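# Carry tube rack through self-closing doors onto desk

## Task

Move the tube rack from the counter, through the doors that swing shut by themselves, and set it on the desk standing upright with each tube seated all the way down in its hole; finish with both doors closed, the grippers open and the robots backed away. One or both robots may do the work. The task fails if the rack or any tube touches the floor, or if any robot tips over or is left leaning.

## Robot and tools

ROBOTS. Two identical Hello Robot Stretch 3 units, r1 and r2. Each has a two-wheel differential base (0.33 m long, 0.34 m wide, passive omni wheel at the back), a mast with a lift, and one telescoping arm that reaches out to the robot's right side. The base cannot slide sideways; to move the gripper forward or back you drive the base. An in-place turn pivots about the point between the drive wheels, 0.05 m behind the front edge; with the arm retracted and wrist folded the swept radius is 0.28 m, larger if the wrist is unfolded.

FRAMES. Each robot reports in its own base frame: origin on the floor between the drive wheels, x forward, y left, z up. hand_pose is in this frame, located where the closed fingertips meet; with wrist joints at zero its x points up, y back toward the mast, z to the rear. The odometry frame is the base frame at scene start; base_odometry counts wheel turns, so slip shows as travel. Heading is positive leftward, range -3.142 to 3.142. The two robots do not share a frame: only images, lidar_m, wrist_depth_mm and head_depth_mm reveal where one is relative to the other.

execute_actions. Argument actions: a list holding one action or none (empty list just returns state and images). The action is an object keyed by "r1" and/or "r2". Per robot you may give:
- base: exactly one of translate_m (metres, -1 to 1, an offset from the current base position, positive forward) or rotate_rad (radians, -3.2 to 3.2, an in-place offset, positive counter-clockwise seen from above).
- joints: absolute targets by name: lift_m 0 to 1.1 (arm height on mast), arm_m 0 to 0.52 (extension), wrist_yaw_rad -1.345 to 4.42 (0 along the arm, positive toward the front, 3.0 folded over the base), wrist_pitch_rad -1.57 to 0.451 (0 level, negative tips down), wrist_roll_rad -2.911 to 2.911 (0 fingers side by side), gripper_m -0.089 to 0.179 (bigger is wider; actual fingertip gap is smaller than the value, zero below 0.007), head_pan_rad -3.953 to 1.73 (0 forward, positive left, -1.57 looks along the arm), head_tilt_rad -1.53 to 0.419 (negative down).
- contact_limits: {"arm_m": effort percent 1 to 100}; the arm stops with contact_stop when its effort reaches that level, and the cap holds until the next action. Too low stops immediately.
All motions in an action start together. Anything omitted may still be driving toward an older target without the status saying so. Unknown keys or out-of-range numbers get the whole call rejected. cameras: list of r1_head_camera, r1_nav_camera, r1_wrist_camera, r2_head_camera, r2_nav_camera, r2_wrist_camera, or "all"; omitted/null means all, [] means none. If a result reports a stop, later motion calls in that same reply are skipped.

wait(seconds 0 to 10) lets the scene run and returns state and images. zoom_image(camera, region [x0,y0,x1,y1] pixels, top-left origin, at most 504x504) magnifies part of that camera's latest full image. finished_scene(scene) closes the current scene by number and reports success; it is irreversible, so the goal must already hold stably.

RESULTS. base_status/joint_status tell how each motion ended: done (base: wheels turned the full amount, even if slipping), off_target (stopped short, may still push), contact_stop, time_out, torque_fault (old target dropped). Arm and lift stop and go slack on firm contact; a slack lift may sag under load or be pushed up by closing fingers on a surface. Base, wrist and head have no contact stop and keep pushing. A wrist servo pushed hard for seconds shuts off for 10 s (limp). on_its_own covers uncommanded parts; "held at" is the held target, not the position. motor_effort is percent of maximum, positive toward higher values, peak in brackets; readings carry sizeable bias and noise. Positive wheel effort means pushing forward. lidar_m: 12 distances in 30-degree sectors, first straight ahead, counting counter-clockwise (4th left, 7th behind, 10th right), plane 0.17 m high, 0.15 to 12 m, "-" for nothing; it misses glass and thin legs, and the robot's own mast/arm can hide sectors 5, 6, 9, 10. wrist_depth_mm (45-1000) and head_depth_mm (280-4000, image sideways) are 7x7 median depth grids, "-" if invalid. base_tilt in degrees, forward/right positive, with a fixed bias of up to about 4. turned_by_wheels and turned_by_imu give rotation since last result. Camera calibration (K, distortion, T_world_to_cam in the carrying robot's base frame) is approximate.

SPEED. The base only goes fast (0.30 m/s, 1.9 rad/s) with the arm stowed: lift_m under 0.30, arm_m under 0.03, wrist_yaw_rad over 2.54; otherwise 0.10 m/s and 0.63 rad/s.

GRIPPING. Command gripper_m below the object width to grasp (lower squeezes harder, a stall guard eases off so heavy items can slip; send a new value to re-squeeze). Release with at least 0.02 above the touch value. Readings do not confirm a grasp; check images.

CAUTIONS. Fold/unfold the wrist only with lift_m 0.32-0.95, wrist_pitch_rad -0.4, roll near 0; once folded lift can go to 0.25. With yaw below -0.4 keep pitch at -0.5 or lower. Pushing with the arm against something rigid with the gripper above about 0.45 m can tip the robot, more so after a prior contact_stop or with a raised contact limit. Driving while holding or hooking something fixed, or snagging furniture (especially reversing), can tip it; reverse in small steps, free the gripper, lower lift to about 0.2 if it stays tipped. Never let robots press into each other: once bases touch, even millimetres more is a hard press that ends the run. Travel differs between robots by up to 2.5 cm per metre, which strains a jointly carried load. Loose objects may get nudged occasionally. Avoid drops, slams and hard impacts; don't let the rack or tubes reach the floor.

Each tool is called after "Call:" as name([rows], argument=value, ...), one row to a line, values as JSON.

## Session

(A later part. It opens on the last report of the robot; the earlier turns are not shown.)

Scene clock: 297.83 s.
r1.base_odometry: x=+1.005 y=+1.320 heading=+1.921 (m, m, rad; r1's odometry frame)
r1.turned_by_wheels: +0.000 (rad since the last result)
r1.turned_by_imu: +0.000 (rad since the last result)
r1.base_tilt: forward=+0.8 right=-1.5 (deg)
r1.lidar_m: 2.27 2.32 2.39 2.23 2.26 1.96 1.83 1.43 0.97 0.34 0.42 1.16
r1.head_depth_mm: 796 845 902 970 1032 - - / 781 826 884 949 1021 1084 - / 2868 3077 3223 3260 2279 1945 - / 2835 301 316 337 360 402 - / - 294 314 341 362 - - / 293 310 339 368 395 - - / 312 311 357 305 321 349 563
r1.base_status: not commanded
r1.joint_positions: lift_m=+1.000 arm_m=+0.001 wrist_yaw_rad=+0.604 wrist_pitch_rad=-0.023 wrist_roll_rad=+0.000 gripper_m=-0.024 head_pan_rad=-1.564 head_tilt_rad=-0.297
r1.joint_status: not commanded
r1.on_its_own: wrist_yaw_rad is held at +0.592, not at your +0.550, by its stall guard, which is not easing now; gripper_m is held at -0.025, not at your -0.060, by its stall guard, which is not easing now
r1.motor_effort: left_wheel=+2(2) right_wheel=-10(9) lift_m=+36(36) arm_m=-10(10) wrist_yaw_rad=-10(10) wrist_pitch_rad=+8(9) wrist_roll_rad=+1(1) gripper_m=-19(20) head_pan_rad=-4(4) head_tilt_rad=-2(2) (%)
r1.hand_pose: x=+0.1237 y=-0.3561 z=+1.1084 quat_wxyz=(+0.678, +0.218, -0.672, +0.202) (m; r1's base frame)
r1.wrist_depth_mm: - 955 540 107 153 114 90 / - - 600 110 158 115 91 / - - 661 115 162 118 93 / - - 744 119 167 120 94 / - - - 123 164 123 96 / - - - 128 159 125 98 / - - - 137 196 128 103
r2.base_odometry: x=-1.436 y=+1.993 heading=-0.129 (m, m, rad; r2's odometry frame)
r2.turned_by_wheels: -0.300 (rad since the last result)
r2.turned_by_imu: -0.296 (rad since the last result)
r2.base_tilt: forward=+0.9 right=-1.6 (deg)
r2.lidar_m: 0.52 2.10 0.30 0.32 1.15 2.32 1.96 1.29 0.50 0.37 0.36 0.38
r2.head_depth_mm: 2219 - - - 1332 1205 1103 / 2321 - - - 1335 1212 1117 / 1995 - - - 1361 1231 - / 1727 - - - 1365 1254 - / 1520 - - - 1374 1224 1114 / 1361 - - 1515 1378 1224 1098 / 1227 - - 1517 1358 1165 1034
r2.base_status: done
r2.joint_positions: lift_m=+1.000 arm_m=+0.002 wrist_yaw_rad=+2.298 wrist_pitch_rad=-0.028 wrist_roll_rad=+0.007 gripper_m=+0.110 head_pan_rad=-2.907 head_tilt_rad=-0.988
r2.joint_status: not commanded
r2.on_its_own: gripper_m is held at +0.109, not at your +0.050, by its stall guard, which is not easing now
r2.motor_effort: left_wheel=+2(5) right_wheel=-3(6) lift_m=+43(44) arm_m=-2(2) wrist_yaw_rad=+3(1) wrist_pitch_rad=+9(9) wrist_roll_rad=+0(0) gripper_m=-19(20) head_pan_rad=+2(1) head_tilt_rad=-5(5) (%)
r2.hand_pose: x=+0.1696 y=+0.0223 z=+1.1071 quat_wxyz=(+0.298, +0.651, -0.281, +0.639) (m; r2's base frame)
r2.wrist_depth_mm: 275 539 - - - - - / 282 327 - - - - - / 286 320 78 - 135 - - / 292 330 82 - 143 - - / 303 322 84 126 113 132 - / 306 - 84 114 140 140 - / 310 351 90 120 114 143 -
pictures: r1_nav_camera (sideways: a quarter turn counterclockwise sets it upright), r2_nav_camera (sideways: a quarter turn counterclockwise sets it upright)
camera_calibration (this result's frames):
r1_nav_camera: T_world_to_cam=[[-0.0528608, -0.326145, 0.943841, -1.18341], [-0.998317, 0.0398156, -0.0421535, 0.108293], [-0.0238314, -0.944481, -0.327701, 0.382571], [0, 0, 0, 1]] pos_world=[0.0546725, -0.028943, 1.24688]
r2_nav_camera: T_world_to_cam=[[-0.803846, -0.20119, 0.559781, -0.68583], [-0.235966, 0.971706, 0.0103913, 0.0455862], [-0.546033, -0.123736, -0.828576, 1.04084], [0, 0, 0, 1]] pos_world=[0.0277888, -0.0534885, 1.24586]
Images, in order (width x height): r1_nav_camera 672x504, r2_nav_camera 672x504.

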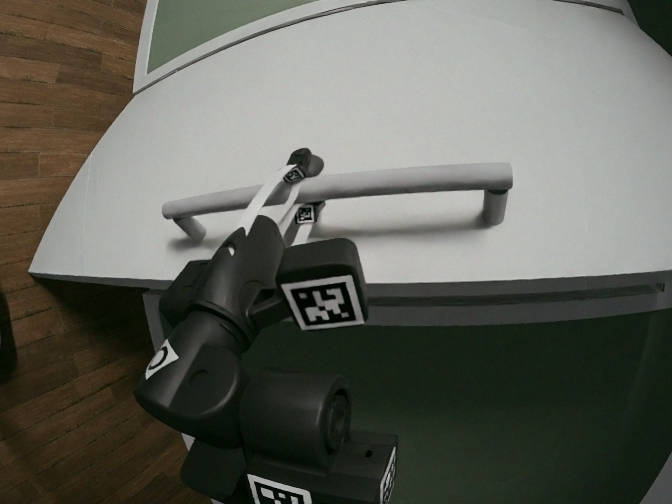

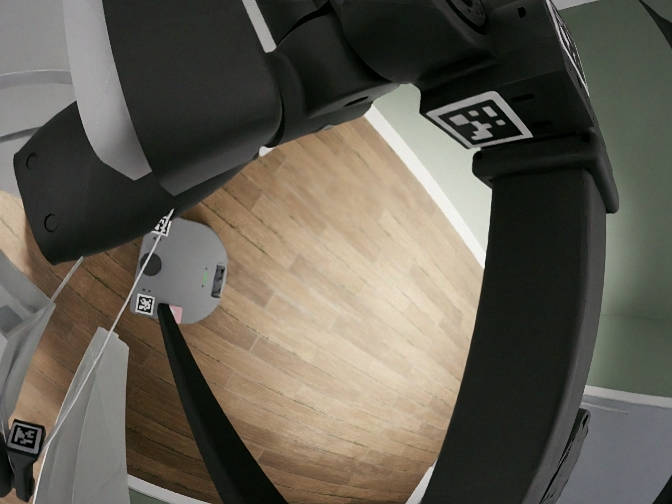

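Call:
execute_actions([
  {"r2":{"base":{"translate_m":-0.5}}},
], cameras=["r2_nav_camera","r2_wrist_camera"])

Scene clock: 305.47 s.
r1.base_odometry: x=+1.005 y=+1.320 heading=+1.921 (m, m, rad; r1's odometry frame)
r1.turned_by_wheels: +0.000 (rad since the last result)
r1.turned_by_imu: -0.002 (rad since the last result)
r1.base_tilt: forward=+0.9 right=-1.4 (deg)
r1.lidar_m: 2.26 2.32 2.39 2.23 2.26 1.96 1.83 1.43 0.97 0.34 0.42 1.16
r1.head_depth_mm: 795 841 902 967 1043 - - / 783 826 884 945 1022 1084 - / 2863 3058 3244 3238 2277 1946 - / 2866 302 316 337 360 402 - / - 294 315 340 362 - - / 293 311 339 369 396 - - / 312 311 358 305 321 350 563
r1.base_status: not commanded
r1.joint_positions: lift_m=+1.000 arm_m=+0.001 wrist_yaw_rad=+0.604 wrist_pitch_rad=-0.023 wrist_roll_rad=+0.000 gripper_m=-0.024 head_pan_rad=-1.564 head_tilt_rad=-0.297
r1.joint_status: not commanded
r1.on_its_own: wrist_yaw_rad is held at +0.592, not at your +0.550, by its stall guard, which is not easing now; gripper_m is held at -0.025, not at your -0.060, by its stall guard, which is not easing now
r1.motor_effort: left_wheel=+2(2) right_wheel=-9(9) lift_m=+36(36) arm_m=-10(10) wrist_yaw_rad=-10(10) wrist_pitch_rad=+9(8) wrist_roll_rad=+1(1) gripper_m=-20(20) head_pan_rad=-5(5) head_tilt_rad=-2(2) (%)
r1.hand_pose: x=+0.1237 y=-0.3561 z=+1.1084 quat_wxyz=(+0.678, +0.218, -0.672, +0.202) (m; r1's base frame)
r1.wrist_depth_mm: - 972 537 107 154 113 90 / - - 594 110 158 115 91 / - - 659 115 163 118 93 / - - 746 120 167 120 94 / - - 1000 124 164 123 96 / - - - 128 159 125 98 / - - - 137 195 128 103
r2.base_odometry: x=-1.932 y=+2.057 heading=-0.129 (m, m, rad; r2's odometry frame)
r2.turned_by_wheels: +0.000 (rad since the last result)
r2.turned_by_imu: -0.003 (rad since the last result)
r2.base_tilt: forward=+1.0 right=-1.6 (deg)
r2.lidar_m: 0.87 0.63 1.00 1.11 1.39 1.86 1.65 1.08 1.00 0.60 0.55 0.63
r2.head_depth_mm: 1770 - - - 1334 1207 1107 / 1859 - - - 1340 1213 1120 / 1677 - - - 1365 1238 - / 1448 - - - 1371 1256 - / 1275 - - - 1371 1224 1112 / 1133 - - 1508 1381 1219 1100 / 1025 - - 1511 1390 1224 1104
r2.base_status: done
r2.joint_positions: lift_m=+1.000 arm_m=+0.002 wrist_yaw_rad=+2.298 wrist_pitch_rad=-0.028 wrist_roll_rad=+0.007 gripper_m=+0.110 head_pan_rad=-2.907 head_tilt_rad=-0.988
r2.joint_status: not commanded
r2.on_its_own: gripper_m is held at +0.109, not at your +0.050, by its stall guard, which is not easing now
r2.motor_effort: left_wheel=+2(3) right_wheel=-2(7) lift_m=+43(44) arm_m=-2(2) wrist_yaw_rad=+2(2) wrist_pitch_rad=+10(9) wrist_roll_rad=+0(0) gripper_m=-20(20) head_pan_rad=+3(3) head_tilt_rad=-5(5) (%)
r2.hand_pose: x=+0.1696 y=+0.0223 z=+1.1071 quat_wxyz=(+0.298, +0.651, -0.281, +0.639) (m; r2's base frame)
r2.wrist_depth_mm: 885 950 - 693 - - - / 909 995 - 716 - - - / 906 999 77 767 137 - - / 962 - 81 761 144 - - / 960 - 83 114 113 132 - / 958 - 84 113 141 140 785 / 979 - 90 121 114 143 -
pictures: r2_nav_camera (sideways: a quarter turn counterclockwise sets it upright), r2_wrist_camera
camera_calibration (this result's frames):
r2_nav_camera: T_world_to_cam=[[-0.803846, -0.20119, 0.559781, -0.68583], [-0.235966, 0.971706, 0.0103913, 0.0455862], [-0.546033, -0.123736, -0.828576, 1.04084], [0, 0, 0, 1]] pos_world=[0.0277888, -0.0534885, 1.24586]
r2_wrist_camera: T_world_to_cam=[[0.70167, -0.712498, -0.0021354, -0.0963083], [-0.146112, -0.140957, -0.979174, 1.14255], [0.697359, 0.68737, -0.20301, 0.250702], [0, 0, 0, 1]] pos_world=[0.0596883, -0.0798935, 1.16945]
Images, in order (width x height): r2_nav_camera 672x504, r2_wrist_camera 644x364.

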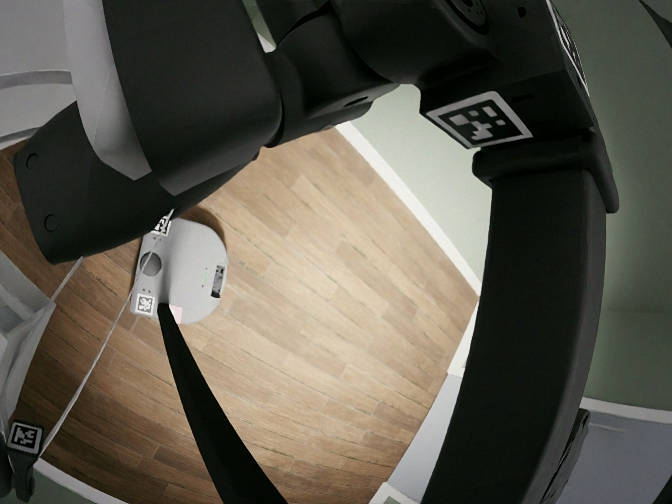

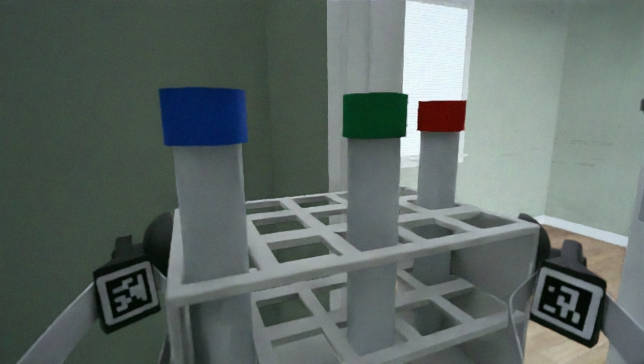

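Call:
execute_actions([
  {"r2":{"base":{"rotate_rad":2.39},"joints":{"head_pan_rad":-3.14,"head_tilt_rad":-0.9}}},
], cameras=["r2_nav_camera"])

Scene clock: 327.53 s.
r1.base_odometry: x=+1.005 y=+1.320 heading=+1.921 (m, m, rad; r1's odometry frame)
r1.turned_by_wheels: +0.000 (rad since the last result)
r1.turned_by_imu: -0.004 (rad since the last result)
r1.base_tilt: forward=+0.7 right=-1.5 (deg)
r1.lidar_m: 2.27 2.31 2.38 2.22 2.26 1.96 1.83 1.43 0.97 0.34 0.42 1.16
r1.head_depth_mm: 797 847 902 970 1036 - - / 780 826 883 946 1015 1081 - / 2846 3149 3227 3207 2295 1949 - / 2853 302 316 337 360 403 - / - 294 315 341 362 - - / 293 310 339 369 395 - - / 312 311 357 305 321 349 563
r1.base_status: not commanded
r1.joint_positions: lift_m=+1.000 arm_m=+0.001 wrist_yaw_rad=+0.604 wrist_pitch_rad=-0.023 wrist_roll_rad=+0.000 gripper_m=-0.024 head_pan_rad=-1.564 head_tilt_rad=-0.297
r1.joint_status: not commanded
r1.on_its_own: wrist_yaw_rad is held at +0.592, not at your +0.550, by its stall guard, which is not easing now; gripper_m is held at -0.025, not at your -0.060, by its stall guard, which is not easing now
r1.motor_effort: left_wheel=+2(3) right_wheel=-9(9) lift_m=+36(36) arm_m=-11(10) wrist_yaw_rad=-10(11) wrist_pitch_rad=+9(8) wrist_roll_rad=+1(1) gripper_m=-20(19) head_pan_rad=-4(4) head_tilt_rad=-2(1) (%)
r1.hand_pose: x=+0.1237 y=-0.3561 z=+1.1084 quat_wxyz=(+0.678, +0.218, -0.672, +0.202) (m; r1's base frame)
r1.wrist_depth_mm: - 963 533 107 153 113 90 / - - 587 110 158 116 91 / - - 648 115 162 118 92 / - - 739 120 166 120 94 / - - 982 123 164 123 96 / - - - 128 159 125 98 / - - - 138 196 128 103
r2.base_odometry: x=-1.932 y=+2.057 heading=+2.261 (m, m, rad; r2's odometry frame)
r2.turned_by_wheels: +2.390 (rad since the last result)
r2.turned_by_imu: +2.356 (rad since the last result)
r2.base_tilt: forward=+0.9 right=-1.7 (deg)
r2.lidar_m: 1.87 1.86 1.23 1.01 0.90 0.56 0.61 0.72 0.63 0.63 1.10 1.21
r2.head_depth_mm: - - - - 1136 1235 1116 / - - - - 1208 1234 1115 / 512 - - - 1340 1242 - / 555 641 - - 1366 1247 - / 578 672 - - 1377 1247 1141 / 602 708 - - 1380 1249 1110 / 633 748 - - 1385 1256 1115
r2.base_status: done
r2.joint_positions: lift_m=+1.000 arm_m=+0.002 wrist_yaw_rad=+2.298 wrist_pitch_rad=-0.028 wrist_roll_rad=+0.007 gripper_m=+0.110 head_pan_rad=-3.133 head_tilt_rad=-0.902
r2.joint_status: all done
r2.on_its_own: gripper_m is held at +0.109, not at your +0.050, by its stall guard, which is not easing now
r2.motor_effort: left_wheel=-2(4) right_wheel=+2(6) lift_m=+43(43) arm_m=-3(2) wrist_yaw_rad=+2(2) wrist_pitch_rad=+9(9) wrist_roll_rad=+0(0) gripper_m=-20(20) head_pan_rad=-1(20) head_tilt_rad=+0(8) (%)
r2.hand_pose: x=+0.1696 y=+0.0223 z=+1.1071 quat_wxyz=(+0.298, +0.651, -0.281, +0.639) (m; r2's base frame)
r2.wrist_depth_mm: 938 - - - - - - / 910 - - - - - - / 959 - 78 - 137 - - / 943 - 81 - 145 - - / 926 - 84 115 113 131 - / 949 - 84 113 140 140 - / 899 - 91 120 113 143 -
pictures: r2_nav_camera (sideways: a quarter turn counterclockwise sets it upright)
camera_calibration (this result's frames):
r2_nav_camera: T_world_to_cam=[[-0.777699, -0.0152808, 0.628451, -0.775456], [-0.0110458, 0.999882, 0.0106431, 0.0438852], [-0.62854, 0.00133539, -0.777776, 0.975299], [0, 0, 0, 1]] pos_world=[0.0104271, -0.0570321, 1.24543]
Images, in order (width x height): r2_nav_camera 672x504.

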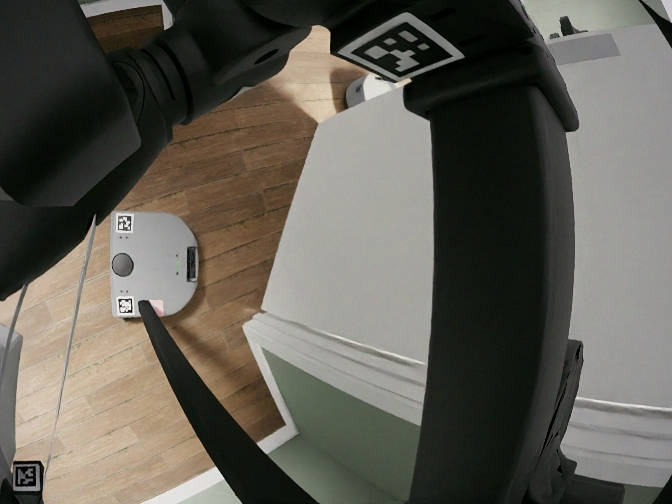

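Call:
execute_actions([
  {"r2":{"base":{"rotate_rad":0.35}}},
], cameras=[])

Call:
execute_actions([
  {"r2":{"base":{"translate_m":-0.25}}},
], cameras=["r2_nav_camera"])

Scene clock: 331.40 s.
r1.base_odometry: x=+1.005 y=+1.320 heading=+1.921 (m, m, rad; r1's odometry frame)
r1.turned_by_wheels: +0.000 (rad since the last result)
r1.turned_by_imu: -0.001 (rad since the last result)
r1.base_tilt: forward=+1.0 right=-1.4 (deg)
r1.lidar_m: 2.26 2.31 2.38 2.23 2.27 1.96 1.83 1.43 0.97 0.34 0.42 1.16
r1.head_depth_mm: 798 846 901 967 1033 - - / 779 828 885 945 1013 1076 - / 2840 3007 3205 3278 2279 1950 - / 2855 302 316 337 359 403 - / - 294 315 340 363 - - / 293 310 339 369 395 - - / 313 312 358 305 321 349 561
r1.base_status: not commanded
r1.joint_positions: lift_m=+1.000 arm_m=+0.001 wrist_yaw_rad=+0.604 wrist_pitch_rad=-0.023 wrist_roll_rad=+0.000 gripper_m=-0.024 head_pan_rad=-1.564 head_tilt_rad=-0.297
r1.joint_status: not commanded
r1.on_its_own: wrist_yaw_rad is held at +0.592, not at your +0.550, by its stall guard, which is not easing now; gripper_m is held at -0.025, not at your -0.060, by its stall guard, which is not easing now
r1.motor_effort: left_wheel=+3(3) right_wheel=-9(9) lift_m=+36(37) arm_m=-10(11) wrist_yaw_rad=-11(10) wrist_pitch_rad=+8(8) wrist_roll_rad=+1(1) gripper_m=-19(19) head_pan_rad=-5(4) head_tilt_rad=-2(2) (%)
r1.hand_pose: x=+0.1237 y=-0.3561 z=+1.1084 quat_wxyz=(+0.678, +0.218, -0.672, +0.202) (m; r1's base frame)
r1.wrist_depth_mm: - 958 545 106 154 113 90 / - - 598 110 157 116 91 / - - 663 115 162 118 93 / - - 751 120 167 120 94 / - - 981 123 164 123 96 / - - - 128 159 125 98 / - - - 138 196 127 103
r2.base_odometry: x=-1.932 y=+2.057 heading=+2.610 (m, m, rad; r2's odometry frame)
r2.turned_by_wheels: +0.350 (rad since the last result)
r2.turned_by_imu: +0.345 (rad since the last result)
r2.base_tilt: forward=+0.9 right=-1.6 (deg)
r2.lidar_m: 1.86 1.43 1.04 1.00 0.55 0.58 0.66 1.00 0.63 1.10 1.14 1.56
r2.head_depth_mm: - - - - 1102 1191 1113 / - - - - 1293 1240 1115 / 618 - - - 1364 1245 - / 695 805 - - 1371 1244 - / 767 905 - - 1374 1249 1144 / 852 1043 - - 1375 1250 1111 / 3188 2645 - - 1381 1230 1114
r2.base_status: done
r2.joint_positions: lift_m=+1.000 arm_m=+0.002 wrist_yaw_rad=+2.298 wrist_pitch_rad=-0.028 wrist_roll_rad=+0.007 gripper_m=+0.110 head_pan_rad=-3.133 head_tilt_rad=-0.902
r2.joint_status: not commanded
r2.on_its_own: gripper_m is held at +0.109, not at your +0.050, by its stall guard, which is not easing now
r2.motor_effort: left_wheel=-2(5) right_wheel=+3(6) lift_m=+43(43) arm_m=-2(3) wrist_yaw_rad=+2(2) wrist_pitch_rad=+9(9) wrist_roll_rad=+0(0) gripper_m=-20(20) head_pan_rad=-3(1) head_tilt_rad=+1(0) (%)
r2.hand_pose: x=+0.1696 y=+0.0223 z=+1.1071 quat_wxyz=(+0.298, +0.651, -0.281, +0.639) (m; r2's base frame)
r2.wrist_depth_mm: 785 945 - - - - - / 801 957 - - - - - / 824 968 78 - 137 - - / 831 987 82 - 145 - - / 870 954 84 114 113 131 - / 875 - 84 113 141 140 - / 861 - 91 120 114 142 -
pictures: none
No camera images: the call's "cameras" was empty. Leave "cameras" out to get every camera's image.

Scene clock: 334.87 s.
r1.base_odometry: x=+1.005 y=+1.320 heading=+1.921 (m, m, rad; r1's odometry frame)
r1.turned_by_wheels: +0.000 (rad since the last result)
r1.turned_by_imu: -0.001 (rad since the last result)
r1.base_tilt: forward=+0.8 right=-1.3 (deg)
r1.lidar_m: 2.26 2.31 2.39 2.23 2.26 1.96 1.83 1.43 0.97 0.34 0.42 1.16
r1.head_depth_mm: 799 842 899 962 1033 - - / 780 825 887 949 1022 1086 - / 2886 3056 3209 3269 2264 1959 - / 2866 302 316 336 360 402 - / - 294 315 340 361 - - / 293 310 339 368 396 - - / 312 311 357 304 321 349 562
r1.base_status: not commanded
r1.joint_positions: lift_m=+1.000 arm_m=+0.001 wrist_yaw_rad=+0.604 wrist_pitch_rad=-0.023 wrist_roll_rad=+0.000 gripper_m=-0.024 head_pan_rad=-1.564 head_tilt_rad=-0.297
r1.joint_status: not commanded
r1.on_its_own: wrist_yaw_rad is held at +0.592, not at your +0.550, by its stall guard, which is not easing now; gripper_m is held at -0.025, not at your -0.060, by its stall guard, which is not easing now
r1.motor_effort: left_wheel=+2(3) right_wheel=-9(9) lift_m=+36(35) arm_m=-10(10) wrist_yaw_rad=-10(11) wrist_pitch_rad=+8(8) wrist_roll_rad=+1(1) gripper_m=-19(19) head_pan_rad=-5(5) head_tilt_rad=-2(2) (%)
r1.hand_pose: x=+0.1237 y=-0.3561 z=+1.1084 quat_wxyz=(+0.678, +0.218, -0.672, +0.202) (m; r1's base frame)
r1.wrist_depth_mm: - 957 539 107 154 113 90 / - - 593 110 158 115 91 / - - 668 115 162 118 93 / - - 738 120 167 120 94 / - - - 123 165 123 95 / - - - 128 160 125 98 / - - - 138 195 128 103
r2.base_odometry: x=-1.717 y=+1.931 heading=+2.610 (m, m, rad; r2's odometry frame)
r2.turned_by_wheels: +0.000 (rad since the last result)
r2.turned_by_imu: -0.002 (rad since the last result)
r2.base_tilt: forward=+0.9 right=-1.7 (deg)
r2.lidar_m: 2.11 1.42 1.04 0.46 0.41 0.41 0.44 0.68 0.53 0.53 1.14 1.56
r2.head_depth_mm: - - - - 723 851 1082 / - - - - 849 1031 1116 / 406 - - - 1018 1197 - / 458 531 - - 1247 1246 - / 504 594 - - 1378 1252 1144 / 561 674 - - 1381 1252 1109 / 630 795 - - 1382 1259 1115
r2.base_status: done
r2.joint_positions: lift_m=+1.000 arm_m=+0.002 wrist_yaw_rad=+2.298 wrist_pitch_rad=-0.028 wrist_roll_rad=+0.007 gripper_m=+0.110 head_pan_rad=-3.133 head_tilt_rad=-0.902
r2.joint_status: not commanded
r2.on_its_own: gripper_m is held at +0.109, not at your +0.050, by its stall guard, which is not easing now
r2.motor_effort: left_wheel=-1(5) right_wheel=+2(3) lift_m=+44(43) arm_m=-2(2) wrist_yaw_rad=+2(2) wrist_pitch_rad=+9(9) wrist_roll_rad=+0(0) gripper_m=-19(20) head_pan_rad=-4(2) head_tilt_rad=+1(1) (%)
r2.hand_pose: x=+0.1696 y=+0.0223 z=+1.1071 quat_wxyz=(+0.298, +0.651, -0.281, +0.639) (m; r2's base frame)
r2.wrist_depth_mm: 796 940 - - - - - / 817 944 - - - - - / 832 954 78 - 138 - - / 836 - 82 - 146 - - / 855 941 84 115 113 131 - / 861 - 84 112 140 140 - / 845 - 91 121 114 143 -
pictures: r2_nav_camera (sideways: a quarter turn counterclockwise sets it upright)
camera_calibration (this result's frames):
r2_nav_camera: T_world_to_cam=[[-0.777631, -0.0151719, 0.628538, -0.775571], [-0.0109054, 0.999884, 0.0106434, 0.043884], [-0.628627, 0.00142218, -0.777706, 0.975208], [0, 0, 0, 1]] pos_world=[0.0104128, -0.0570327, 1.24543]
Images, in order (width x height): r2_nav_camera 672x504.

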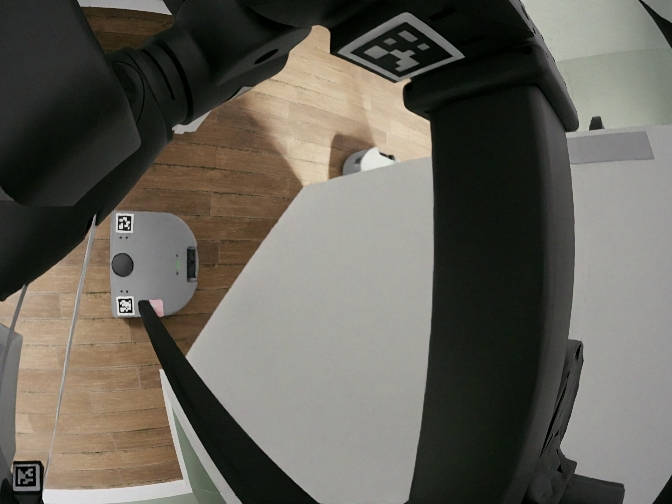

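Call:
execute_actions([
  {"r2":{"base":{"translate_m":-0.08}}},
], cameras=[])

Call:
execute_actions([
  {"r1":{"joints":{"gripper_m":0.1}}},
], cameras=["r2_nav_camera","r1_nav_camera"])

Scene clock: 342.23 s.
r1.base_odometry: x=+1.005 y=+1.320 heading=+1.921 (m, m, rad; r1's odometry frame)
r1.turned_by_wheels: +0.000 (rad since the last result)
r1.turned_by_imu: -0.002 (rad since the last result)
r1.base_tilt: forward=+0.8 right=-1.6 (deg)
r1.lidar_m: 2.27 2.32 2.38 2.23 2.26 1.96 1.83 1.43 0.97 0.35 0.42 1.16
r1.head_depth_mm: 794 846 900 964 1035 - - / 782 830 888 947 1020 1080 - / 2866 3043 3186 3261 2277 1936 - / 2834 302 316 337 360 402 - / - 294 315 341 362 - - / 293 310 338 368 395 - - / 312 311 357 305 321 350 564
r1.base_status: not commanded
r1.joint_positions: lift_m=+1.000 arm_m=+0.001 wrist_yaw_rad=+0.604 wrist_pitch_rad=-0.023 wrist_roll_rad=+0.000 gripper_m=-0.024 head_pan_rad=-1.564 head_tilt_rad=-0.297
r1.joint_status: not commanded
r1.on_its_own: wrist_yaw_rad is held at +0.592, not at your +0.550, by its stall guard, which is not easing now; gripper_m is held at -0.025, not at your -0.060, by its stall guard, which is not easing now
r1.motor_effort: left_wheel=+3(2) right_wheel=-10(9) lift_m=+37(36) arm_m=-10(10) wrist_yaw_rad=-10(10) wrist_pitch_rad=+8(9) wrist_roll_rad=+1(1) gripper_m=-20(20) head_pan_rad=-5(4) head_tilt_rad=-2(2) (%)
r1.hand_pose: x=+0.1237 y=-0.3561 z=+1.1084 quat_wxyz=(+0.678, +0.218, -0.672, +0.202) (m; r1's base frame)
r1.wrist_depth_mm: - 948 534 107 155 113 90 / - - 594 110 158 115 91 / - - 658 115 162 118 92 / - - 750 120 167 120 94 / - - 982 123 165 123 96 / - - - 128 159 125 98 / - - - 137 196 128 103
r2.base_odometry: x=-1.648 y=+1.890 heading=+2.610 (m, m, rad; r2's odometry frame)
r2.turned_by_wheels: +0.000 (rad since the last result)
r2.turned_by_imu: -0.001 (rad since the last result)
r2.base_tilt: forward=+1.0 right=-1.7 (deg)
r2.lidar_m: 2.19 1.43 1.04 0.41 0.35 0.34 0.37 0.57 0.53 0.51 1.14 1.55
r2.head_depth_mm: - - - - 605 709 927 / - - - - 707 855 1091 / 339 - - - 857 1079 - / 382 441 - - 1040 1222 - / 421 495 - - 1346 1247 1145 / 467 562 - - 1378 1254 1112 / 526 648 - - 1381 1258 1119
r2.base_status: done
r2.joint_positions: lift_m=+1.000 arm_m=+0.002 wrist_yaw_rad=+2.298 wrist_pitch_rad=-0.028 wrist_roll_rad=+0.007 gripper_m=+0.110 head_pan_rad=-3.133 head_tilt_rad=-0.902
r2.joint_status: not commanded
r2.on_its_own: gripper_m is held at +0.109, not at your +0.050, by its stall guard, which is not easing now
r2.motor_effort: left_wheel=-1(5) right_wheel=+2(3) lift_m=+43(44) arm_m=-3(2) wrist_yaw_rad=+3(1) wrist_pitch_rad=+10(9) wrist_roll_rad=+0(0) gripper_m=-21(20) head_pan_rad=-3(3) head_tilt_rad=+1(0) (%)
r2.hand_pose: x=+0.1696 y=+0.0223 z=+1.1071 quat_wxyz=(+0.298, +0.651, -0.281, +0.639) (m; r2's base frame)
r2.wrist_depth_mm: 813 946 - - - - - / 823 940 - - - - - / 837 972 79 - 137 - - / 827 - 82 - 145 - - / 847 957 84 115 113 132 - / 880 - 84 112 141 141 - / 871 - 91 120 114 142 -
pictures: none
No camera images: the call's "cameras" was empty. Leave "cameras" out to get every camera's image.

Scene clock: 344.47 s.
r1.base_odometry: x=+1.005 y=+1.320 heading=+1.920 (m, m, rad; r1's odometry frame)
r1.turned_by_wheels: -0.001 (rad since the last result)
r1.turned_by_imu: -0.001 (rad since the last result)
r1.base_tilt: forward=+0.7 right=-1.4 (deg)
r1.lidar_m: 2.26 2.31 2.38 2.23 2.27 1.96 1.83 1.43 0.97 0.39 0.49 1.16
r1.head_depth_mm: 798 848 901 966 1033 - - / 781 828 888 945 1018 1077 - / 813 853 900 957 1022 761 - / 317 336 359 386 411 - - / 333 352 382 411 431 - - / 352 337 331 349 371 - - / 372 392 433 472 520 577 657
r1.base_status: not commanded
r1.joint_positions: lift_m=+1.000 arm_m=+0.000 wrist_yaw_rad=+0.570 wrist_pitch_rad=-0.023 wrist_roll_rad=+0.000 gripper_m=+0.100 head_pan_rad=-1.564 head_tilt_rad=-0.297
r1.joint_status: all done
r1.on_its_own: wrist_yaw_rad is held at +0.592, not at your +0.550, by its stall guard, which is not easing now; wrist_yaw_rad is at rest, and its effort (+17) is outside its rest range (-12 to +12)
r1.motor_effort: left_wheel=-1(2) right_wheel=+5(8) lift_m=+35(37) arm_m=-5(11) wrist_yaw_rad=+17(20) wrist_pitch_rad=+9(9) wrist_roll_rad=+1(1) gripper_m=-3(81) head_pan_rad=-5(4) head_tilt_rad=-2(2) (%)
r1.hand_pose: x=+0.1166 y=-0.3605 z=+1.1084 quat_wxyz=(+0.681, +0.207, -0.676, +0.191) (m; r1's base frame)
r1.wrist_depth_mm: - 908 539 300 128 160 130 / - 969 571 314 133 163 132 / - - 629 327 139 167 134 / - - 669 340 144 171 137 / - - 651 357 147 172 139 / - - 727 375 155 166 141 / - - 919 394 215 192 144
r2.base_odometry: x=-1.648 y=+1.890 heading=+2.610 (m, m, rad; r2's odometry frame)
r2.turned_by_wheels: +0.000 (rad since the last result)
r2.turned_by_imu: +0.000 (rad since the last result)
r2.base_tilt: forward=+1.0 right=-1.7 (deg)
r2.lidar_m: 2.19 1.43 1.04 0.41 0.34 0.33 0.35 0.51 0.53 0.51 1.14 1.56
r2.head_depth_mm: - - - - 574 682 901 / - - - - 663 811 1082 / 309 - - - 788 1000 - / 345 400 - - 935 1198 - / 376 441 - - 1198 1251 1146 / 412 492 - - 1379 1255 1113 / 456 556 - - 1380 1251 1115
r2.base_status: not commanded
r2.joint_positions: lift_m=+1.000 arm_m=+0.002 wrist_yaw_rad=+2.298 wrist_pitch_rad=-0.028 wrist_roll_rad=+0.007 gripper_m=+0.110 head_pan_rad=-3.133 head_tilt_rad=-0.902
r2.joint_status: not commanded
r2.on_its_own: gripper_m is held at +0.109, not at your +0.050, by its stall guard, which is not easing now
r2.motor_effort: left_wheel=-2(1) right_wheel=+2(2) lift_m=+43(43) arm_m=-2(2) wrist_yaw_rad=+3(2) wrist_pitch_rad=+9(10) wrist_roll_rad=+0(0) gripper_m=-20(19) head_pan_rad=-2(2) head_tilt_rad=+1(1) (%)
r2.hand_pose: x=+0.1696 y=+0.0223 z=+1.1071 quat_wxyz=(+0.298, +0.651, -0.281, +0.639) (m; r2's base frame)
r2.wrist_depth_mm: 794 946 - - - - - / 811 927 - - - - - / 827 969 79 - 139 - - / 833 993 82 - 146 - - / 860 958 84 115 113 132 - / 871 - 84 113 141 140 - / 855 - 91 120 114 142 -
pictures: r1_nav_camera (sideways: a quarter turn counterclockwise sets it upright), r2_nav_camera (sideways: a quarter turn counterclockwise sets it upright)
camera_calibration (this result's frames):
r1_nav_camera: T_world_to_cam=[[-0.0528608, -0.326145, 0.943841, -1.18341], [-0.998317, 0.0398156, -0.0421535, 0.108293], [-0.0238314, -0.944481, -0.327701, 0.382571], [0, 0, 0, 1]] pos_world=[0.0546725, -0.028943, 1.24688]
r2_nav_camera: T_world_to_cam=[[-0.777591, -0.0151714, 0.628587, -0.775634], [-0.0109045, 0.999884, 0.0106436, 0.0438838], [-0.628675, 0.00142192, -0.777667, 0.975157], [0, 0, 0, 1]] pos_world=[0.0104092, -0.0570327, 1.24543]
Images, in order (width x height): r1_nav_camera 672x504, r2_nav_camera 672x504.

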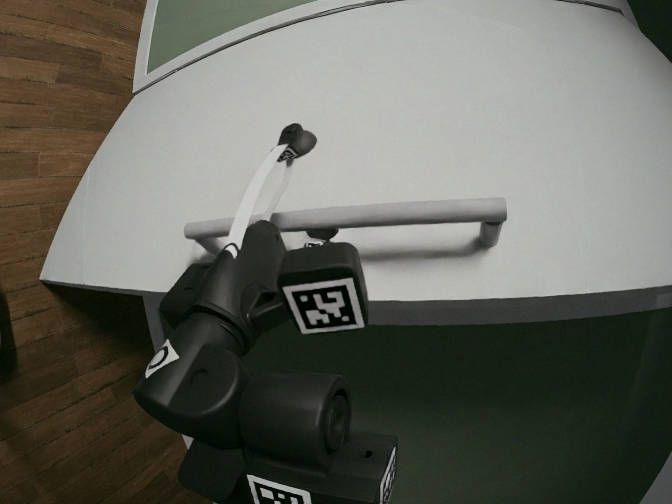

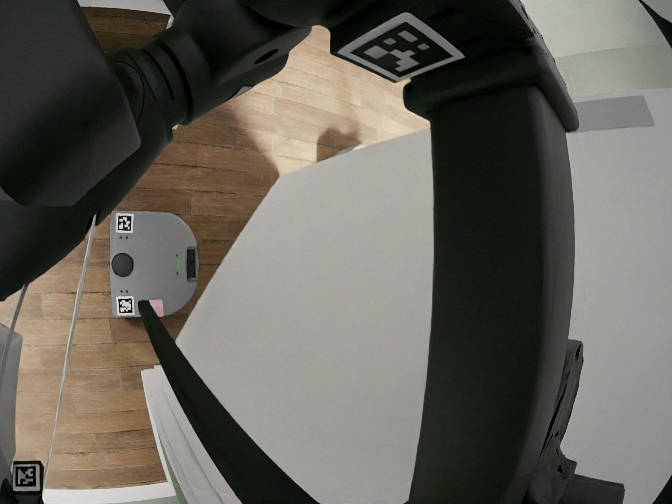

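Call:
execute_actions([
  {"r1":{"base":{"translate_m":-0.2},"joints":{"wrist_yaw_rad":1.0,"gripper_m":0.15}},"r2":{"base":{"translate_m":-0.06}}},
], cameras=["r2_nav_camera","r1_nav_camera"])

Scene clock: 353.87 s.
r1.base_odometry: x=+1.073 y=+1.132 heading=+1.920 (m, m, rad; r1's odometry frame)
r1.turned_by_wheels: +0.000 (rad since the last result)
r1.turned_by_imu: -0.005 (rad since the last result)
r1.base_tilt: forward=+0.8 right=-1.5 (deg)
r1.lidar_m: 2.46 2.51 2.37 2.21 2.25 1.74 1.63 1.47 0.99 0.91 0.47 1.00
r1.head_depth_mm: 815 866 927 987 1066 - - / 807 857 913 984 1046 1115 - / 800 849 902 962 1040 1100 - / 789 836 890 950 1018 1099 1204 / 792 869 3222 3306 2393 1915 1623 / 2882 3066 3163 3440 2653 - - / 2807 3023 3145 465 475 - -
r1.base_status: done
r1.joint_positions: lift_m=+1.000 arm_m=+0.000 wrist_yaw_rad=+1.003 wrist_pitch_rad=-0.023 wrist_roll_rad=+0.001 gripper_m=+0.150 head_pan_rad=-1.564 head_tilt_rad=-0.297
r1.joint_status: all done
r1.motor_effort: left_wheel=+1(9) right_wheel=+0(13) lift_m=+36(36) arm_m=-3(6) wrist_yaw_rad=-3(49) wrist_pitch_rad=+9(9) wrist_roll_rad=+0(1) gripper_m=+1(83) head_pan_rad=-4(5) head_tilt_rad=-2(2) (%)
r1.hand_pose: x=+0.1941 y=-0.2826 z=+1.1084 quat_wxyz=(+0.624, +0.347, -0.616, +0.333) (m; r1's base frame)
r1.wrist_depth_mm: - - - - 320 252 207 / - - - - 325 255 215 / - - - - 356 257 - / - - - - 364 260 - / - - - - 366 237 - / - - - - 375 - - / - - - - 351 270 -
r2.base_odometry: x=-1.596 y=+1.860 heading=+2.610 (m, m, rad; r2's odometry frame)
r2.turned_by_wheels: +0.000 (rad since the last result)
r2.turned_by_imu: +0.006 (rad since the last result)
r2.base_tilt: forward=+1.0 right=-1.6 (deg)
r2.lidar_m: 2.25 1.42 1.04 0.37 0.27 0.26 0.28 0.38 2.22 0.50 1.14 1.56
r2.head_depth_mm: - - - - 445 531 717 / - - - - 507 623 915 / - - - - 591 751 - / - 300 - - 705 953 - / 290 324 - - 847 1188 1142 / 302 356 - - 1110 1262 1109 / 327 395 - - 1382 1259 1116
r2.base_status: done
r2.joint_positions: lift_m=+1.000 arm_m=+0.002 wrist_yaw_rad=+2.300 wrist_pitch_rad=-0.029 wrist_roll_rad=+0.007 gripper_m=+0.110 head_pan_rad=-3.134 head_tilt_rad=-0.897
r2.joint_status: not commanded
r2.on_its_own: gripper_m is held at +0.109, not at your +0.050, by its stall guard, which is not easing now
r2.motor_effort: left_wheel=-1(13) right_wheel=-2(42) lift_m=+41(43) arm_m=-1(1) wrist_yaw_rad=+0(3) wrist_pitch_rad=+10(10) wrist_roll_rad=+0(0) gripper_m=-19(20) head_pan_rad=-1(4) head_tilt_rad=-1(1) (%)
r2.hand_pose: x=+0.1692 y=+0.0228 z=+1.1068 quat_wxyz=(+0.298, +0.652, -0.280, +0.639) (m; r2's base frame)
r2.wrist_depth_mm: 808 953 - - - - - / 830 970 - - - - - / 828 962 78 - 136 - - / 846 991 81 - 143 - - / 855 947 84 125 113 132 - / 884 - 84 142 141 140 - / 855 - 90 121 114 142 -
pictures: r1_nav_camera (sideways: a quarter turn counterclockwise sets it upright), r2_nav_camera (sideways: a quarter turn counterclockwise sets it upright)
camera_calibration (this result's frames):
r1_nav_camera: T_world_to_cam=[[-0.0528607, -0.326145, 0.943841, -1.18341], [-0.998317, 0.0398155, -0.0421535, 0.108293], [-0.0238313, -0.944481, -0.327701, 0.382571], [0, 0, 0, 1]] pos_world=[0.0546725, -0.028943, 1.24688]
r2_nav_camera: T_world_to_cam=[[-0.774818, -0.0143102, 0.632022, -0.780127], [-0.00977627, 0.999895, 0.0106545, 0.0438626], [-0.632109, 0.00207648, -0.774877, 0.971551], [0, 0, 0, 1]] pos_world=[0.0100977, -0.0570392, 1.24542]
Images, in order (width x height): r1_nav_camera 672x504, r2_nav_camera 672x504.

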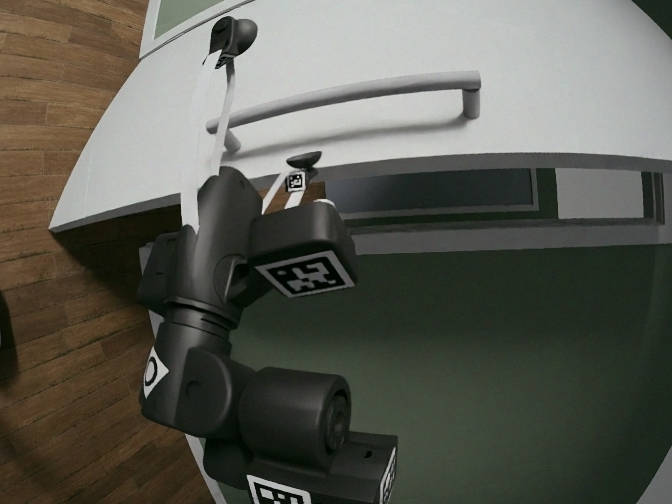

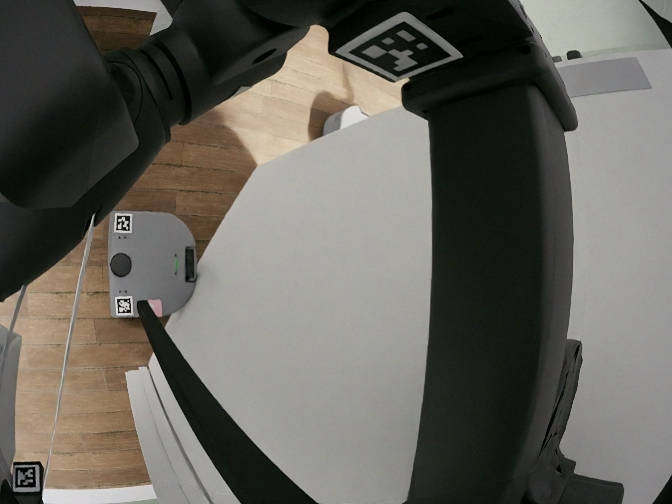

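Call:
execute_actions([
  {"r1":{"base":{"translate_m":-0.3},"joints":{"wrist_yaw_rad":1.5}}},
], cameras=["r1_nav_camera"])

Scene clock: 363.77 s.
r1.base_odometry: x=+1.176 y=+0.850 heading=+1.921 (m, m, rad; r1's odometry frame)
r1.turned_by_wheels: +0.000 (rad since the last result)
r1.turned_by_imu: -0.005 (rad since the last result)
r1.base_tilt: forward=+0.8 right=-1.4 (deg)
r1.lidar_m: 2.70 2.83 2.33 2.18 2.12 1.43 1.33 1.36 1.02 0.95 0.64 0.64
r1.head_depth_mm: 844 895 959 1024 1094 - - / 837 883 944 1013 1091 1153 - / 827 880 933 997 1075 1141 - / 818 871 927 987 1066 1151 1248 / 812 860 918 980 1051 1134 1230 / 804 855 903 971 1035 1114 1212 / 799 841 894 950 1013 1087 -
r1.base_status: done
r1.joint_positions: lift_m=+1.000 arm_m=+0.000 wrist_yaw_rad=+1.497 wrist_pitch_rad=-0.023 wrist_roll_rad=+0.001 gripper_m=+0.150 head_pan_rad=-1.564 head_tilt_rad=-0.297
r1.joint_status: all done
r1.motor_effort: left_wheel=+1(4) right_wheel=-1(2) lift_m=+36(37) arm_m=-3(3) wrist_yaw_rad=+3(3) wrist_pitch_rad=+9(8) wrist_roll_rad=+0(0) gripper_m=+0(0) head_pan_rad=-4(4) head_tilt_rad=-2(2) (%)
r1.hand_pose: x=+0.2336 y=-0.1641 z=+1.1084 quat_wxyz=(+0.524, +0.487, -0.512, +0.475) (m; r1's base frame)
r1.wrist_depth_mm: - - - - - 461 828 / - - - - - 478 789 / - - - - - 486 - / - - - - - 493 - / - - - - - 479 - / - - - - - - - / - - - - - 577 -
r2.base_odometry: x=-1.596 y=+1.860 heading=+2.610 (m, m, rad; r2's odometry frame)
r2.turned_by_wheels: +0.000 (rad since the last result)
r2.turned_by_imu: -0.001 (rad since the last result)
r2.base_tilt: forward=+1.0 right=-1.7 (deg)
r2.lidar_m: 2.25 1.42 1.04 0.37 0.27 0.26 0.27 0.38 2.22 0.50 1.14 1.56
r2.head_depth_mm: - - - - 445 531 718 / - - - - 507 621 916 / - - - - 590 752 - / - 300 - - 705 950 - / 290 324 - - 848 1189 1142 / 302 356 - - 1109 1253 1108 / 326 395 - - 1385 1265 1115
r2.base_status: not commanded
r2.joint_positions: lift_m=+1.000 arm_m=+0.002 wrist_yaw_rad=+2.300 wrist_pitch_rad=-0.029 wrist_roll_rad=+0.007 gripper_m=+0.110 head_pan_rad=-3.134 head_tilt_rad=-0.897
r2.joint_status: not commanded
r2.on_its_own: gripper_m is held at +0.109, not at your +0.050, by its stall guard, which is not easing now
r2.motor_effort: left_wheel=-1(1) right_wheel=-2(2) lift_m=+42(41) arm_m=-2(2) wrist_yaw_rad=+0(0) wrist_pitch_rad=+10(10) wrist_roll_rad=+0(0) gripper_m=-20(20) head_pan_rad=-3(1) head_tilt_rad=-1(1) (%)
r2.hand_pose: x=+0.1692 y=+0.0228 z=+1.1068 quat_wxyz=(+0.298, +0.652, -0.280, +0.639) (m; r2's base frame)
r2.wrist_depth_mm: 815 948 - - - - - / 814 956 - - - - - / 848 945 78 - 136 - - / 819 995 82 - 143 - - / 866 966 84 126 113 132 - / 870 - 84 134 140 140 - / 837 - 90 120 114 143 -
pictures: r1_nav_camera (sideways: a quarter turn counterclockwise sets it upright)
camera_calibration (this result's frames):
r1_nav_camera: T_world_to_cam=[[-0.0528607, -0.326145, 0.943841, -1.18341], [-0.998317, 0.0398153, -0.0421535, 0.108293], [-0.0238312, -0.944481, -0.327701, 0.382571], [0, 0, 0, 1]] pos_world=[0.0546725, -0.028943, 1.24688]
Images, in order (width x height): r1_nav_camera 672x504.

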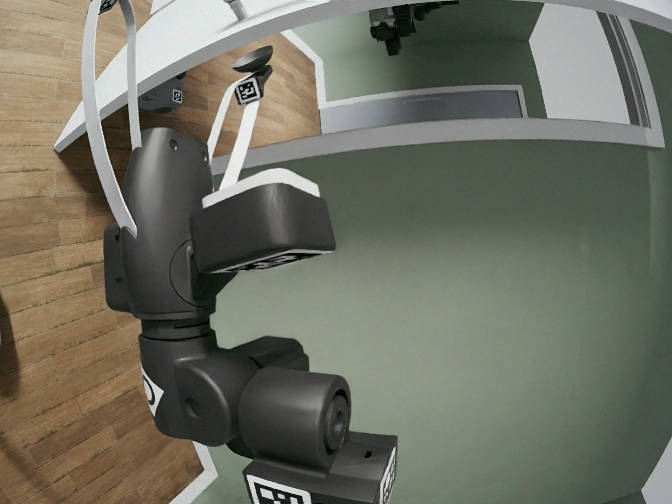

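Call:
execute_actions([
  {"r1":{"base":{"rotate_rad":2.0},"joints":{"lift_m":0.45,"gripper_m":0.0,"head_pan_rad":-3.14,"head_tilt_rad":-0.8}},"r2":{"base":{"translate_m":-0.18}}},
], cameras=["r1_nav_camera","r2_nav_camera"])

Scene clock: 374.70 s.
r1.base_odometry: x=+1.176 y=+0.850 heading=-2.363 (m, m, rad; r1's odometry frame)
r1.turned_by_wheels: +2.000 (rad since the last result)
r1.turned_by_imu: +1.993 (rad since the last result)
r1.base_tilt: forward=+0.8 right=-1.4 (deg)
r1.lidar_m: 2.19 1.49 1.33 1.34 1.06 0.95 0.96 0.74 0.66 2.78 2.43 2.18
r1.head_depth_mm: 840 960 1109 1318 1460 1290 - / 865 988 1155 1375 1462 1308 - / 887 1022 1193 1439 1465 1311 - / 3047 2431 1980 1672 1485 1313 1186 / 3193 2520 2050 1720 1476 1312 1169 / 3146 2550 2024 1569 1496 1306 1167 / 2847 2544 2082 1534 1436 1313 1168
r1.base_status: done
r1.joint_positions: lift_m=+0.450 arm_m=+0.000 wrist_yaw_rad=+1.497 wrist_pitch_rad=-0.023 wrist_roll_rad=+0.001 gripper_m=+0.000 head_pan_rad=-3.133 head_tilt_rad=-0.790
r1.joint_status: all done
r1.motor_effort: left_wheel=-2(6) right_wheel=+3(5) lift_m=+17(30) arm_m=-4(3) wrist_yaw_rad=+2(3) wrist_pitch_rad=+8(8) wrist_roll_rad=+0(0) gripper_m=-3(82) head_pan_rad=-5(56) head_tilt_rad=-7(45) (%)
r1.hand_pose: x=+0.2336 y=-0.1639 z=+0.5593 quat_wxyz=(+0.524, +0.487, -0.512, +0.475) (m; r1's base frame)
r1.wrist_depth_mm: - - - - - - - / - - - - - - - / - - - - - - - / - - - - - - - / - - - - - - - / - - - - - - - / 909 909 906 907 887 888 891
r2.base_odometry: x=-1.441 y=+1.768 heading=+2.610 (m, m, rad; r2's odometry frame)
r2.turned_by_wheels: +0.000 (rad since the last result)
r2.turned_by_imu: -0.001 (rad since the last result)
r2.base_tilt: forward=+1.0 right=-1.6 (deg)
r2.lidar_m: 2.42 1.42 0.41 0.26 0.24 0.24 0.31 0.63 1.17 0.51 0.52 1.56
r2.head_depth_mm: - - - - 437 495 612 / - - - - 539 628 826 / 302 - - - 703 868 - / 355 412 - - 1013 1208 - / 420 502 - - 1372 1250 1147 / 512 2404 - - 1380 1257 1106 / 2820 2649 - - 1379 1256 1112
r2.base_status: done
r2.joint_positions: lift_m=+1.000 arm_m=+0.002 wrist_yaw_rad=+2.300 wrist_pitch_rad=-0.029 wrist_roll_rad=+0.007 gripper_m=+0.110 head_pan_rad=-3.134 head_tilt_rad=-0.897
r2.joint_status: not commanded
r2.on_its_own: gripper_m is held at +0.109, not at your +0.050, by its stall guard, which is not easing now
r2.motor_effort: left_wheel=+0(9) right_wheel=-2(10) lift_m=+41(41) arm_m=-1(2) wrist_yaw_rad=+0(1) wrist_pitch_rad=+10(9) wrist_roll_rad=+0(0) gripper_m=-20(20) head_pan_rad=-1(2) head_tilt_rad=-1(1) (%)
r2.hand_pose: x=+0.1692 y=+0.0228 z=+1.1068 quat_wxyz=(+0.298, +0.652, -0.280, +0.639) (m; r2's base frame)
r2.wrist_depth_mm: 357 906 - - - - - / 361 940 - - - - - / 371 432 79 - 136 - - / 381 456 82 - 143 - - / 375 431 84 114 113 131 - / 355 - 85 114 141 140 - / 342 464 90 120 114 142 -
pictures: r1_nav_camera (sideways: a quarter turn counterclockwise sets it upright), r2_nav_camera (sideways: a quarter turn counterclockwise sets it upright)
camera_calibration (this result's frames):
r1_nav_camera: T_world_to_cam=[[-0.733897, 0.0488437, 0.677502, -0.831979], [0.0526152, 0.998502, -0.0149909, 0.0665012], [-0.67722, 0.0246451, -0.735368, 0.916946], [0, 0, 0, 1]] pos_world=[0.00688819, -0.0483629, 1.23896]
r2_nav_camera: T_world_to_cam=[[-0.774818, -0.0143104, 0.632022, -0.780127], [-0.0097765, 0.999895, 0.0106545, 0.0438626], [-0.632109, 0.00207633, -0.774877, 0.971551], [0, 0, 0, 1]] pos_world=[0.0100977, -0.0570392, 1.24542]
Images, in order (width x height): r1_nav_camera 672x504, r2_nav_camera 672x504.

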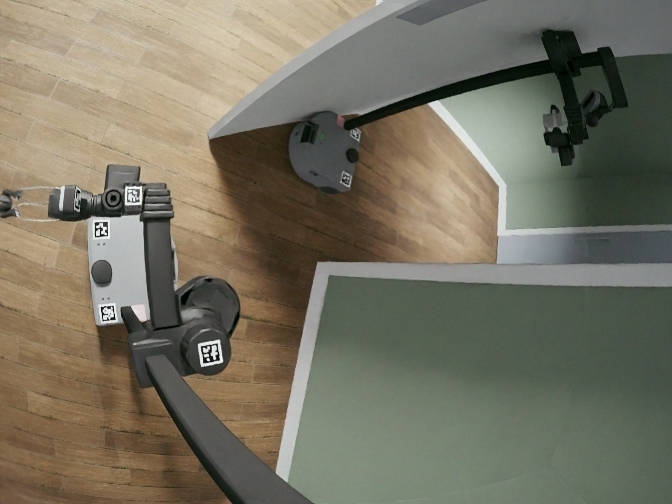

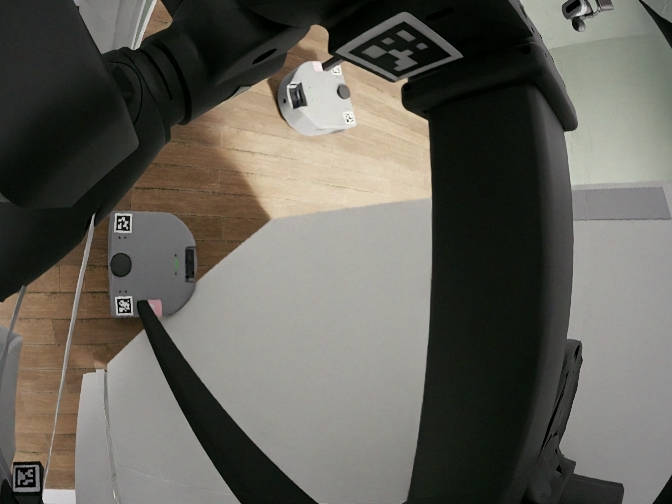

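Call:
execute_actions([
  {"r1":{"base":{"translate_m":-0.33},"joints":{"wrist_yaw_rad":-0.3}}},
], cameras=["r1_nav_camera"])

Scene clock: 385.57 s.
r1.base_odometry: x=+1.411 y=+1.082 heading=-2.363 (m, m, rad; r1's odometry frame)
r1.turned_by_wheels: +0.000 (rad since the last result)
r1.turned_by_imu: -0.006 (rad since the last result)
r1.base_tilt: forward=+0.7 right=-1.6 (deg)
r1.lidar_m: 2.50 1.61 1.44 1.16 0.72 0.64 0.64 0.86 0.52 0.51 2.79 2.49
r1.head_depth_mm: 558 629 729 870 1069 1261 - / 575 650 757 907 1128 1291 - / 575 665 775 939 1186 1317 - / 2931 2479 2034 1711 1475 1299 1180 / 2929 2539 2034 1716 1477 1308 1165 / 3030 2537 2064 1728 1439 1304 1169 / 2712 2491 2063 1728 1306 1244 1169
r1.base_status: done
r1.joint_positions: lift_m=+0.450 arm_m=+0.000 wrist_yaw_rad=-0.297 wrist_pitch_rad=-0.023 wrist_roll_rad=+0.001 gripper_m=+0.000 head_pan_rad=-3.133 head_tilt_rad=-0.790
r1.joint_status: all done
r1.motor_effort: left_wheel=-2(8) right_wheel=+2(3) lift_m=+16(17) arm_m=-4(3) wrist_yaw_rad=-3(4) wrist_pitch_rad=+8(9) wrist_roll_rad=+0(0) gripper_m=-2(2) head_pan_rad=-5(5) head_tilt_rad=-7(7) (%)
r1.hand_pose: x=-0.0963 y=-0.3895 z=+0.5593 quat_wxyz=(+0.698, -0.097, -0.700, -0.113) (m; r1's base frame)
r1.wrist_depth_mm: - - - 263 324 433 624 / - - - 269 340 454 626 / - - - 280 354 483 655 / - - - 290 373 517 661 / - - - - 392 555 739 / - - - 316 431 589 840 / 918 917 915 332 417 621 658
r2.base_odometry: x=-1.441 y=+1.768 heading=+2.610 (m, m, rad; r2's odometry frame)
r2.turned_by_wheels: +0.000 (rad since the last result)
r2.turned_by_imu: -0.001 (rad since the last result)
r2.base_tilt: forward=+1.0 right=-1.7 (deg)
r2.lidar_m: 2.43 1.42 0.41 0.26 0.24 0.24 0.30 0.63 0.87 0.51 0.52 1.56
r2.head_depth_mm: - - - - 436 495 612 / - - - - 538 630 827 / 302 - - - 703 868 - / 355 412 - - 1015 1202 - / 420 502 - - 1384 1248 1143 / 512 2405 - - 1378 1253 1110 / 2858 2650 - - 1288 1224 1113
r2.base_status: not commanded
r2.joint_positions: lift_m=+1.000 arm_m=+0.002 wrist_yaw_rad=+2.300 wrist_pitch_rad=-0.029 wrist_roll_rad=+0.007 gripper_m=+0.110 head_pan_rad=-3.134 head_tilt_rad=-0.897
r2.joint_status: not commanded
r2.on_its_own: gripper_m is held at +0.109, not at your +0.050, by its stall guard, which is not easing now
r2.motor_effort: left_wheel=+0(1) right_wheel=-2(2) lift_m=+41(41) arm_m=-1(1) wrist_yaw_rad=+0(0) wrist_pitch_rad=+10(10) wrist_roll_rad=+0(0) gripper_m=-20(20) head_pan_rad=-2(2) head_tilt_rad=-1(1) (%)
r2.hand_pose: x=+0.1692 y=+0.0228 z=+1.1068 quat_wxyz=(+0.298, +0.652, -0.280, +0.639) (m; r2's base frame)
r2.wrist_depth_mm: 352 939 - - - - - / 367 945 - - - - - / 372 429 78 - 135 - - / 376 457 82 - 143 - - / 374 431 84 114 113 131 - / 350 - 84 114 141 140 - / 338 465 90 120 114 142 -
pictures: r1_nav_camera (sideways: a quarter turn counterclockwise sets it upright)
camera_calibration (this result's frames):
r1_nav_camera: T_world_to_cam=[[-0.73404, 0.0488428, 0.677348, -0.831777], [0.0526188, 0.998502, -0.014978, 0.0664844], [-0.677065, 0.0246468, -0.735511, 0.917131], [0, 0, 0, 1]] pos_world=[0.00690143, -0.0483628, 1.23896]
Images, in order (width x height): r1_nav_camera 672x504.

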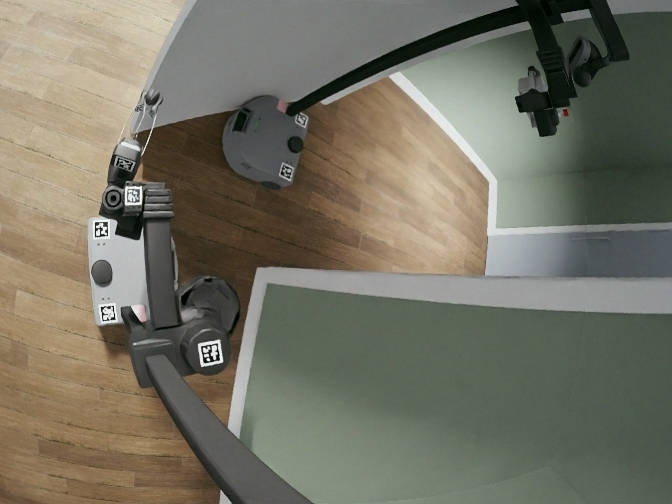

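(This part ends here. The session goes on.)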